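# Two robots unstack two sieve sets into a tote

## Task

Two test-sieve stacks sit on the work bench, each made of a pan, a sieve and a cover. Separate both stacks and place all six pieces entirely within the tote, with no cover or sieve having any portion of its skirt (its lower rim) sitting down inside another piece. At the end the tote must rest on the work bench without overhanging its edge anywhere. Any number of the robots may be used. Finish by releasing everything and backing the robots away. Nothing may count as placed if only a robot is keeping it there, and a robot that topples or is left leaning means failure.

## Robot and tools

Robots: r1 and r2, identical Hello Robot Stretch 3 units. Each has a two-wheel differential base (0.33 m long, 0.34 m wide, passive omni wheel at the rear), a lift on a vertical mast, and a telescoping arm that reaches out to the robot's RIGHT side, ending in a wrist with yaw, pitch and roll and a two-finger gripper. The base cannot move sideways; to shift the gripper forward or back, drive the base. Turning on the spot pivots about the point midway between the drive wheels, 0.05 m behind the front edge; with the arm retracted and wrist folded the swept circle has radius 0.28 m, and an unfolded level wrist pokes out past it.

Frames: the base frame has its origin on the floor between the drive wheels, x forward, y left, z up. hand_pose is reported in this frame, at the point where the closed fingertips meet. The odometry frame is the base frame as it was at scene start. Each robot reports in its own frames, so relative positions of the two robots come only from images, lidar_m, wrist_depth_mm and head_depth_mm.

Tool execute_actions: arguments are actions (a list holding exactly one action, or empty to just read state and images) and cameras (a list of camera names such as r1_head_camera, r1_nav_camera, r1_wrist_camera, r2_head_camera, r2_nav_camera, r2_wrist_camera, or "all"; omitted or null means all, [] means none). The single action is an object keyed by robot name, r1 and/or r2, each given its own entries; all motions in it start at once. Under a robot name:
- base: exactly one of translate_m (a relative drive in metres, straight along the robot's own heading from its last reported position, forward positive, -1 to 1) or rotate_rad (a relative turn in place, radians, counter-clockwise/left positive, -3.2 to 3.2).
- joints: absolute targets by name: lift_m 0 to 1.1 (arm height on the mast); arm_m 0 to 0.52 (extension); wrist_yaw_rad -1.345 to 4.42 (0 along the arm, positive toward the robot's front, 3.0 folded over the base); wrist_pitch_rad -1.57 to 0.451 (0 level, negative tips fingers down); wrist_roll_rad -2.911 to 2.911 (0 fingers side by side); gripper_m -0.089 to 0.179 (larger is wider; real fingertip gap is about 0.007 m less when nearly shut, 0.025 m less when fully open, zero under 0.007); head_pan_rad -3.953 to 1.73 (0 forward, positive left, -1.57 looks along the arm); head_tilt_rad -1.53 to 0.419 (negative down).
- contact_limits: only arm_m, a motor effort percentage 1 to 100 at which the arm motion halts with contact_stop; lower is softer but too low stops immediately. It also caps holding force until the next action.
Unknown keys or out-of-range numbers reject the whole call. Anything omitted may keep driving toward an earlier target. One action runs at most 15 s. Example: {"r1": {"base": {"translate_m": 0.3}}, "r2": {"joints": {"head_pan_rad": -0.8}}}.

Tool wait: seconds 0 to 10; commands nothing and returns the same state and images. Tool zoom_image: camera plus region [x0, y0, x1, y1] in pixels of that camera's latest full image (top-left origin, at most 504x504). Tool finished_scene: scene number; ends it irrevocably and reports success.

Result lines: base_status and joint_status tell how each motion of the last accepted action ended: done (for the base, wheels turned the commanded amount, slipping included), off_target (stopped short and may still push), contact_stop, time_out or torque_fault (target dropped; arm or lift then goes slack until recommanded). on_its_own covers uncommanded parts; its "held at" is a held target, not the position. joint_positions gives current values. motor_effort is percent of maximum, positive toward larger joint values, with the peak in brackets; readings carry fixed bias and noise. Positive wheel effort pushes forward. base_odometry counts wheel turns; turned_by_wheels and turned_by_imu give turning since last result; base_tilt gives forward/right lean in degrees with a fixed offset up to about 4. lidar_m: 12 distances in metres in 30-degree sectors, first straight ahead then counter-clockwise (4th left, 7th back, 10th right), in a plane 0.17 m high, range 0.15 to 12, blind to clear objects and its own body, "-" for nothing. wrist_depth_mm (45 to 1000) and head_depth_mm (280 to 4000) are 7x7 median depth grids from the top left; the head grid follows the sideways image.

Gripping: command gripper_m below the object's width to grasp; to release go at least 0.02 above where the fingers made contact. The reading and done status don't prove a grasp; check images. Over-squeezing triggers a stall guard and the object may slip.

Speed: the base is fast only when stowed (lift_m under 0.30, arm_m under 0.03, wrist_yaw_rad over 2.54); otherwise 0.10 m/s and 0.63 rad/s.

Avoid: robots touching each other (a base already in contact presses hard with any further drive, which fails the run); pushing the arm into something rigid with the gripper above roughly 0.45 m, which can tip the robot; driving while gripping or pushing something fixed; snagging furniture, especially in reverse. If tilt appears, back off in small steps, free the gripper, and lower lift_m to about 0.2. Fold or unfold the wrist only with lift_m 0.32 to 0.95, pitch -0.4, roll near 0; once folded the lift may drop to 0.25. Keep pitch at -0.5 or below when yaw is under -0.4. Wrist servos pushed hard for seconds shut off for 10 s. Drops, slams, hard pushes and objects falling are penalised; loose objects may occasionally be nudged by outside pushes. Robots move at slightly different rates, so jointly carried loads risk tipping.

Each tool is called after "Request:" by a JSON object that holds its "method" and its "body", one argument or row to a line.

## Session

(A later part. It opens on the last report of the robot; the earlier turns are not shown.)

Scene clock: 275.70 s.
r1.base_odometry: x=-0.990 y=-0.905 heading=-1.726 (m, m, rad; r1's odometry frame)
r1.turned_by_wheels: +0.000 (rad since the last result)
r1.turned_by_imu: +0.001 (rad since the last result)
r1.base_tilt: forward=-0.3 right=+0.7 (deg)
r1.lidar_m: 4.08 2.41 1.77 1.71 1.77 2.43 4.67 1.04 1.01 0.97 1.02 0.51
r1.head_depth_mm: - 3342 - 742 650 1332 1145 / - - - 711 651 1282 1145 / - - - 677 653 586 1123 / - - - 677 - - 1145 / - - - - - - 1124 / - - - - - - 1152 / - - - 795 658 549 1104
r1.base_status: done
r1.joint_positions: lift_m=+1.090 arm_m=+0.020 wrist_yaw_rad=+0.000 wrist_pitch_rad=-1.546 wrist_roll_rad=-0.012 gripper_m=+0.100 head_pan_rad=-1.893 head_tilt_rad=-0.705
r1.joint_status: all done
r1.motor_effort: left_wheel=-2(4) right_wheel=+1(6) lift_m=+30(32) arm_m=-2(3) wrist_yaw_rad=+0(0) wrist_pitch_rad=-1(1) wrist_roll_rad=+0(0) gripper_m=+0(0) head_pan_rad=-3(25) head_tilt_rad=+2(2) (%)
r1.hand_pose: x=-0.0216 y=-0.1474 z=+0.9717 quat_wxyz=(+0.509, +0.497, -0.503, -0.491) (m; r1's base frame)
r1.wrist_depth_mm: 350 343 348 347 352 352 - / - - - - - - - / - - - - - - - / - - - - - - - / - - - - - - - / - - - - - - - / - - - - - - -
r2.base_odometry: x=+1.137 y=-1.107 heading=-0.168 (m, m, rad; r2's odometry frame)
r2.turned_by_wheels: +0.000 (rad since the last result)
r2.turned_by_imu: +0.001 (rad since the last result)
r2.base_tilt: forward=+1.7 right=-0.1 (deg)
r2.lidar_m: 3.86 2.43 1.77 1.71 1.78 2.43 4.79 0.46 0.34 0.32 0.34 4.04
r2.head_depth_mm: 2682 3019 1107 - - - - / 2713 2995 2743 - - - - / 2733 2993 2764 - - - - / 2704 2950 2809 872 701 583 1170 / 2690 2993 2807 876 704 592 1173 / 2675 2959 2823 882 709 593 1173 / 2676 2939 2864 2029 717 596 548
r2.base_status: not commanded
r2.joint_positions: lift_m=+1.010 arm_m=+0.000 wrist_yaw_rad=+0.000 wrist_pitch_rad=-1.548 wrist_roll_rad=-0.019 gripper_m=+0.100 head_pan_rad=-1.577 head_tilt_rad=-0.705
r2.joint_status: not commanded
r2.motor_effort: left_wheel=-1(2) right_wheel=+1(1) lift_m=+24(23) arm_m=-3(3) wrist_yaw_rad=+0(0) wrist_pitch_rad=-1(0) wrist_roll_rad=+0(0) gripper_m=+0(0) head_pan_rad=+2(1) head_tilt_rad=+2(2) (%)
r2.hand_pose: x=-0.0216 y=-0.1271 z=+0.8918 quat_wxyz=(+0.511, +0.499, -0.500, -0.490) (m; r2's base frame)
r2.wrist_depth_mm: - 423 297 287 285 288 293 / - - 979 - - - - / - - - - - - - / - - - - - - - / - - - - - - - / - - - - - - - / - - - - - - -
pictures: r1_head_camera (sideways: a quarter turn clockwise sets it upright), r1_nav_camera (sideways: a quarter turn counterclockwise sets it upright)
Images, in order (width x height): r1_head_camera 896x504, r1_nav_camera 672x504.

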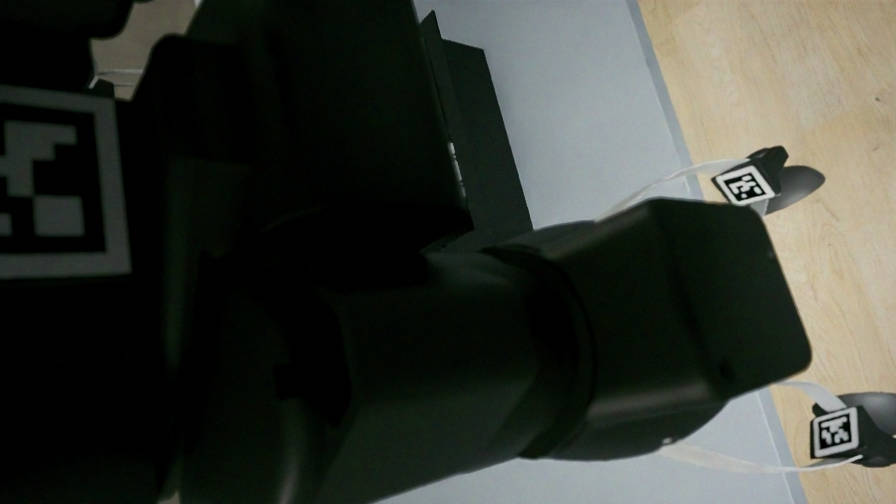

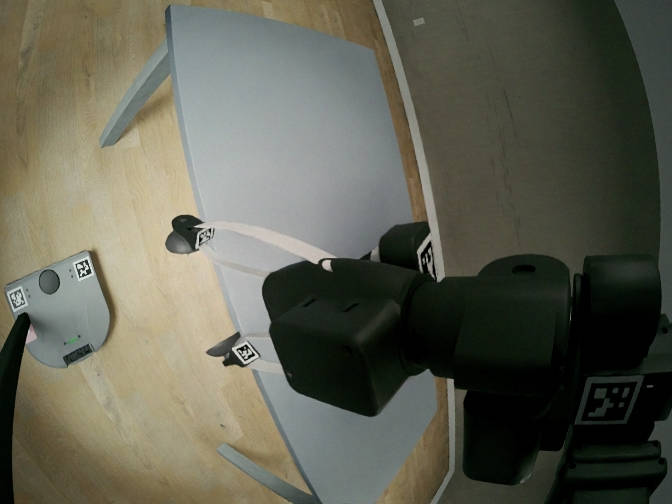

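Request:
{"method": "execute_actions", "body": {
  "actions": []
}}

Scene clock: 284.67 s.
r1.base_odometry: x=-0.990 y=-0.905 heading=-1.726 (m, m, rad; r1's odometry frame)
r1.turned_by_wheels: +0.000 (rad since the last result)
r1.turned_by_imu: +0.001 (rad since the last result)
r1.base_tilt: forward=-0.4 right=+0.6 (deg)
r1.lidar_m: 4.08 2.40 1.77 1.70 1.77 2.43 4.67 1.04 1.01 0.98 1.01 0.52
r1.head_depth_mm: - 3313 - 742 649 1329 1143 / - - - 712 651 1273 1141 / - - - 679 654 586 1125 / - - - 677 - - 1145 / - - - - - - 1122 / - - - - - - 1154 / - - - 793 657 549 1107
r1.base_status: done
r1.joint_positions: lift_m=+1.090 arm_m=+0.020 wrist_yaw_rad=+0.000 wrist_pitch_rad=-1.546 wrist_roll_rad=-0.012 gripper_m=+0.100 head_pan_rad=-1.893 head_tilt_rad=-0.705
r1.joint_status: all done
r1.motor_effort: left_wheel=-2(4) right_wheel=+1(6) lift_m=+31(32) arm_m=-2(3) wrist_yaw_rad=+0(0) wrist_pitch_rad=-1(1) wrist_roll_rad=+0(0) gripper_m=+0(0) head_pan_rad=-3(25) head_tilt_rad=+2(2) (%)
r1.hand_pose: x=-0.0216 y=-0.1474 z=+0.9717 quat_wxyz=(+0.509, +0.497, -0.503, -0.491) (m; r1's base frame)
r1.wrist_depth_mm: 350 347 349 349 348 353 - / - - - - - - - / - - - - - - - / - - - - - - - / - - - - - - - / - - - - - - - / - - - - - - -
r2.base_odometry: x=+1.137 y=-1.107 heading=-0.168 (m, m, rad; r2's odometry frame)
r2.turned_by_wheels: +0.000 (rad since the last result)
r2.turned_by_imu: +0.001 (rad since the last result)
r2.base_tilt: forward=+1.7 right=-0.3 (deg)
r2.lidar_m: 3.89 2.42 1.77 1.71 1.77 2.44 4.81 0.46 0.34 0.32 0.34 4.03
r2.head_depth_mm: 2654 3004 1104 - - - - / 2712 3024 2717 - - - - / 2664 3018 2731 - - - - / 2698 2944 2775 870 701 582 1163 / 2700 3037 2800 873 705 591 1170 / 2734 2989 2844 880 707 596 1177 / 2683 2989 2870 2037 715 597 547
r2.base_status: not commanded
r2.joint_positions: lift_m=+1.010 arm_m=+0.000 wrist_yaw_rad=+0.000 wrist_pitch_rad=-1.548 wrist_roll_rad=-0.019 gripper_m=+0.100 head_pan_rad=-1.577 head_tilt_rad=-0.705
r2.joint_status: not commanded
r2.motor_effort: left_wheel=-2(2) right_wheel=+2(1) lift_m=+23(23) arm_m=-4(3) wrist_yaw_rad=-1(0) wrist_pitch_rad=+0(0) wrist_roll_rad=+0(0) gripper_m=+0(0) head_pan_rad=+2(1) head_tilt_rad=+1(2) (%)
r2.hand_pose: x=-0.0216 y=-0.1271 z=+0.8918 quat_wxyz=(+0.511, +0.499, -0.500, -0.490) (m; r2's base frame)
r2.wrist_depth_mm: 973 417 294 286 285 290 292 / 980 - 977 - - - - / - - - - - - - / - - - - - - - / - - - - - - - / - - - - - - - / - - - - - - -
pictures: r1_head_camera (sideways: a quarter turn clockwise sets it upright), r1_nav_camera (sideways: a quarter turn counterclockwise sets it upright), r1_wrist_camera, r2_head_camera (sideways: a quarter turn clockwise sets it upright), r2_nav_camera (sideways: a quarter turn counterclockwise sets it upright), r2_wrist_camera
Images, in order (width x height): r1_head_camera 896x504, r1_nav_camera 672x504, r1_wrist_camera 644x364, r2_head_camera 896x504, r2_nav_camera 672x504, r2_wrist_camera 644x364.

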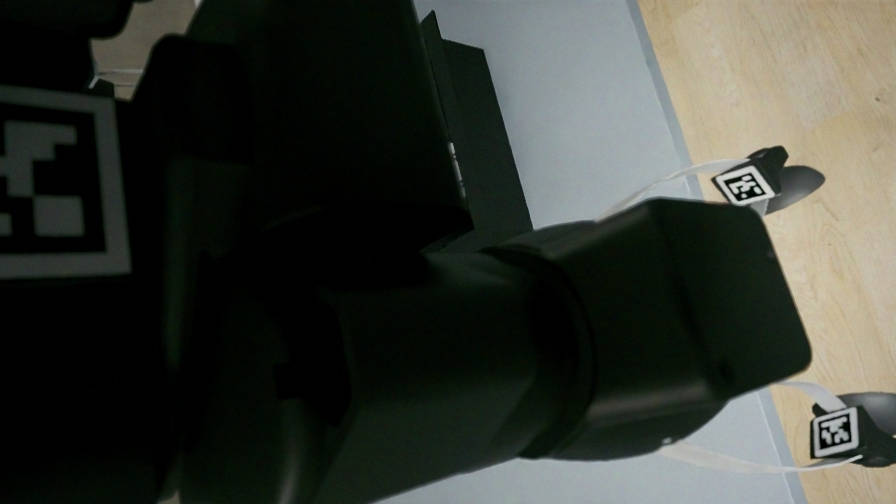

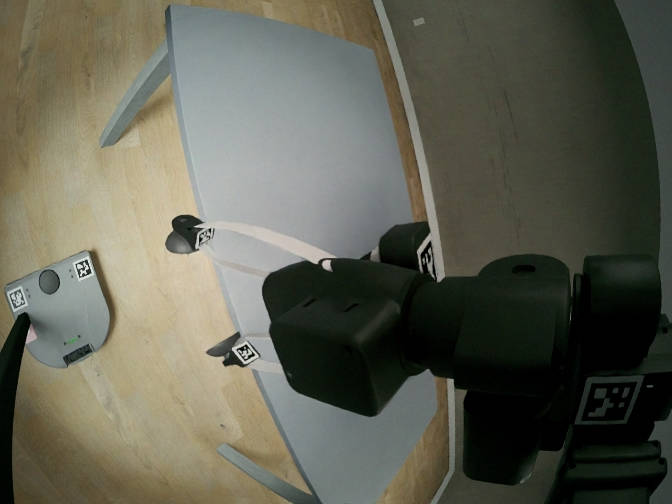

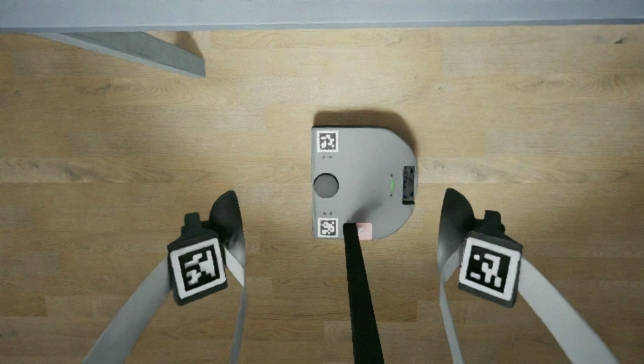

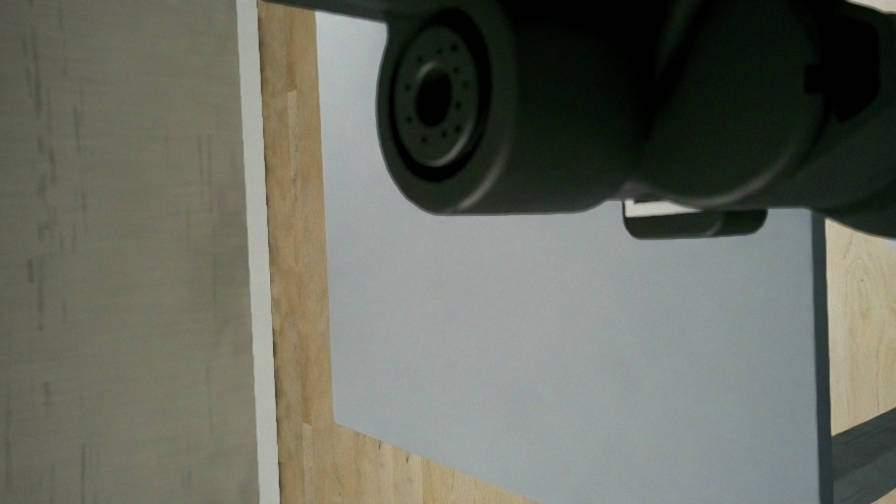

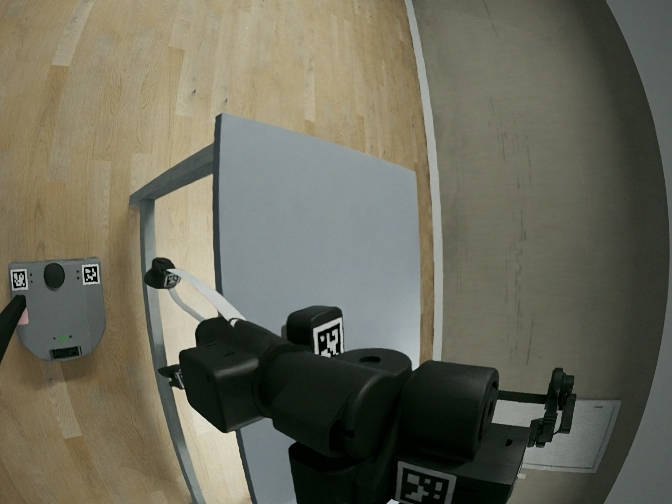

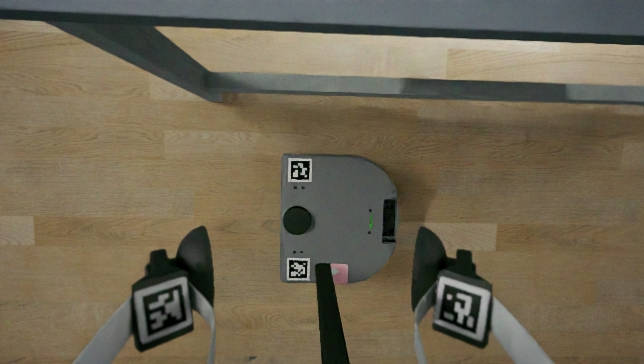

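Request:
{"method": "finished_scene", "body": {
  "scene": 2
}}

The scene is finished: the task was done.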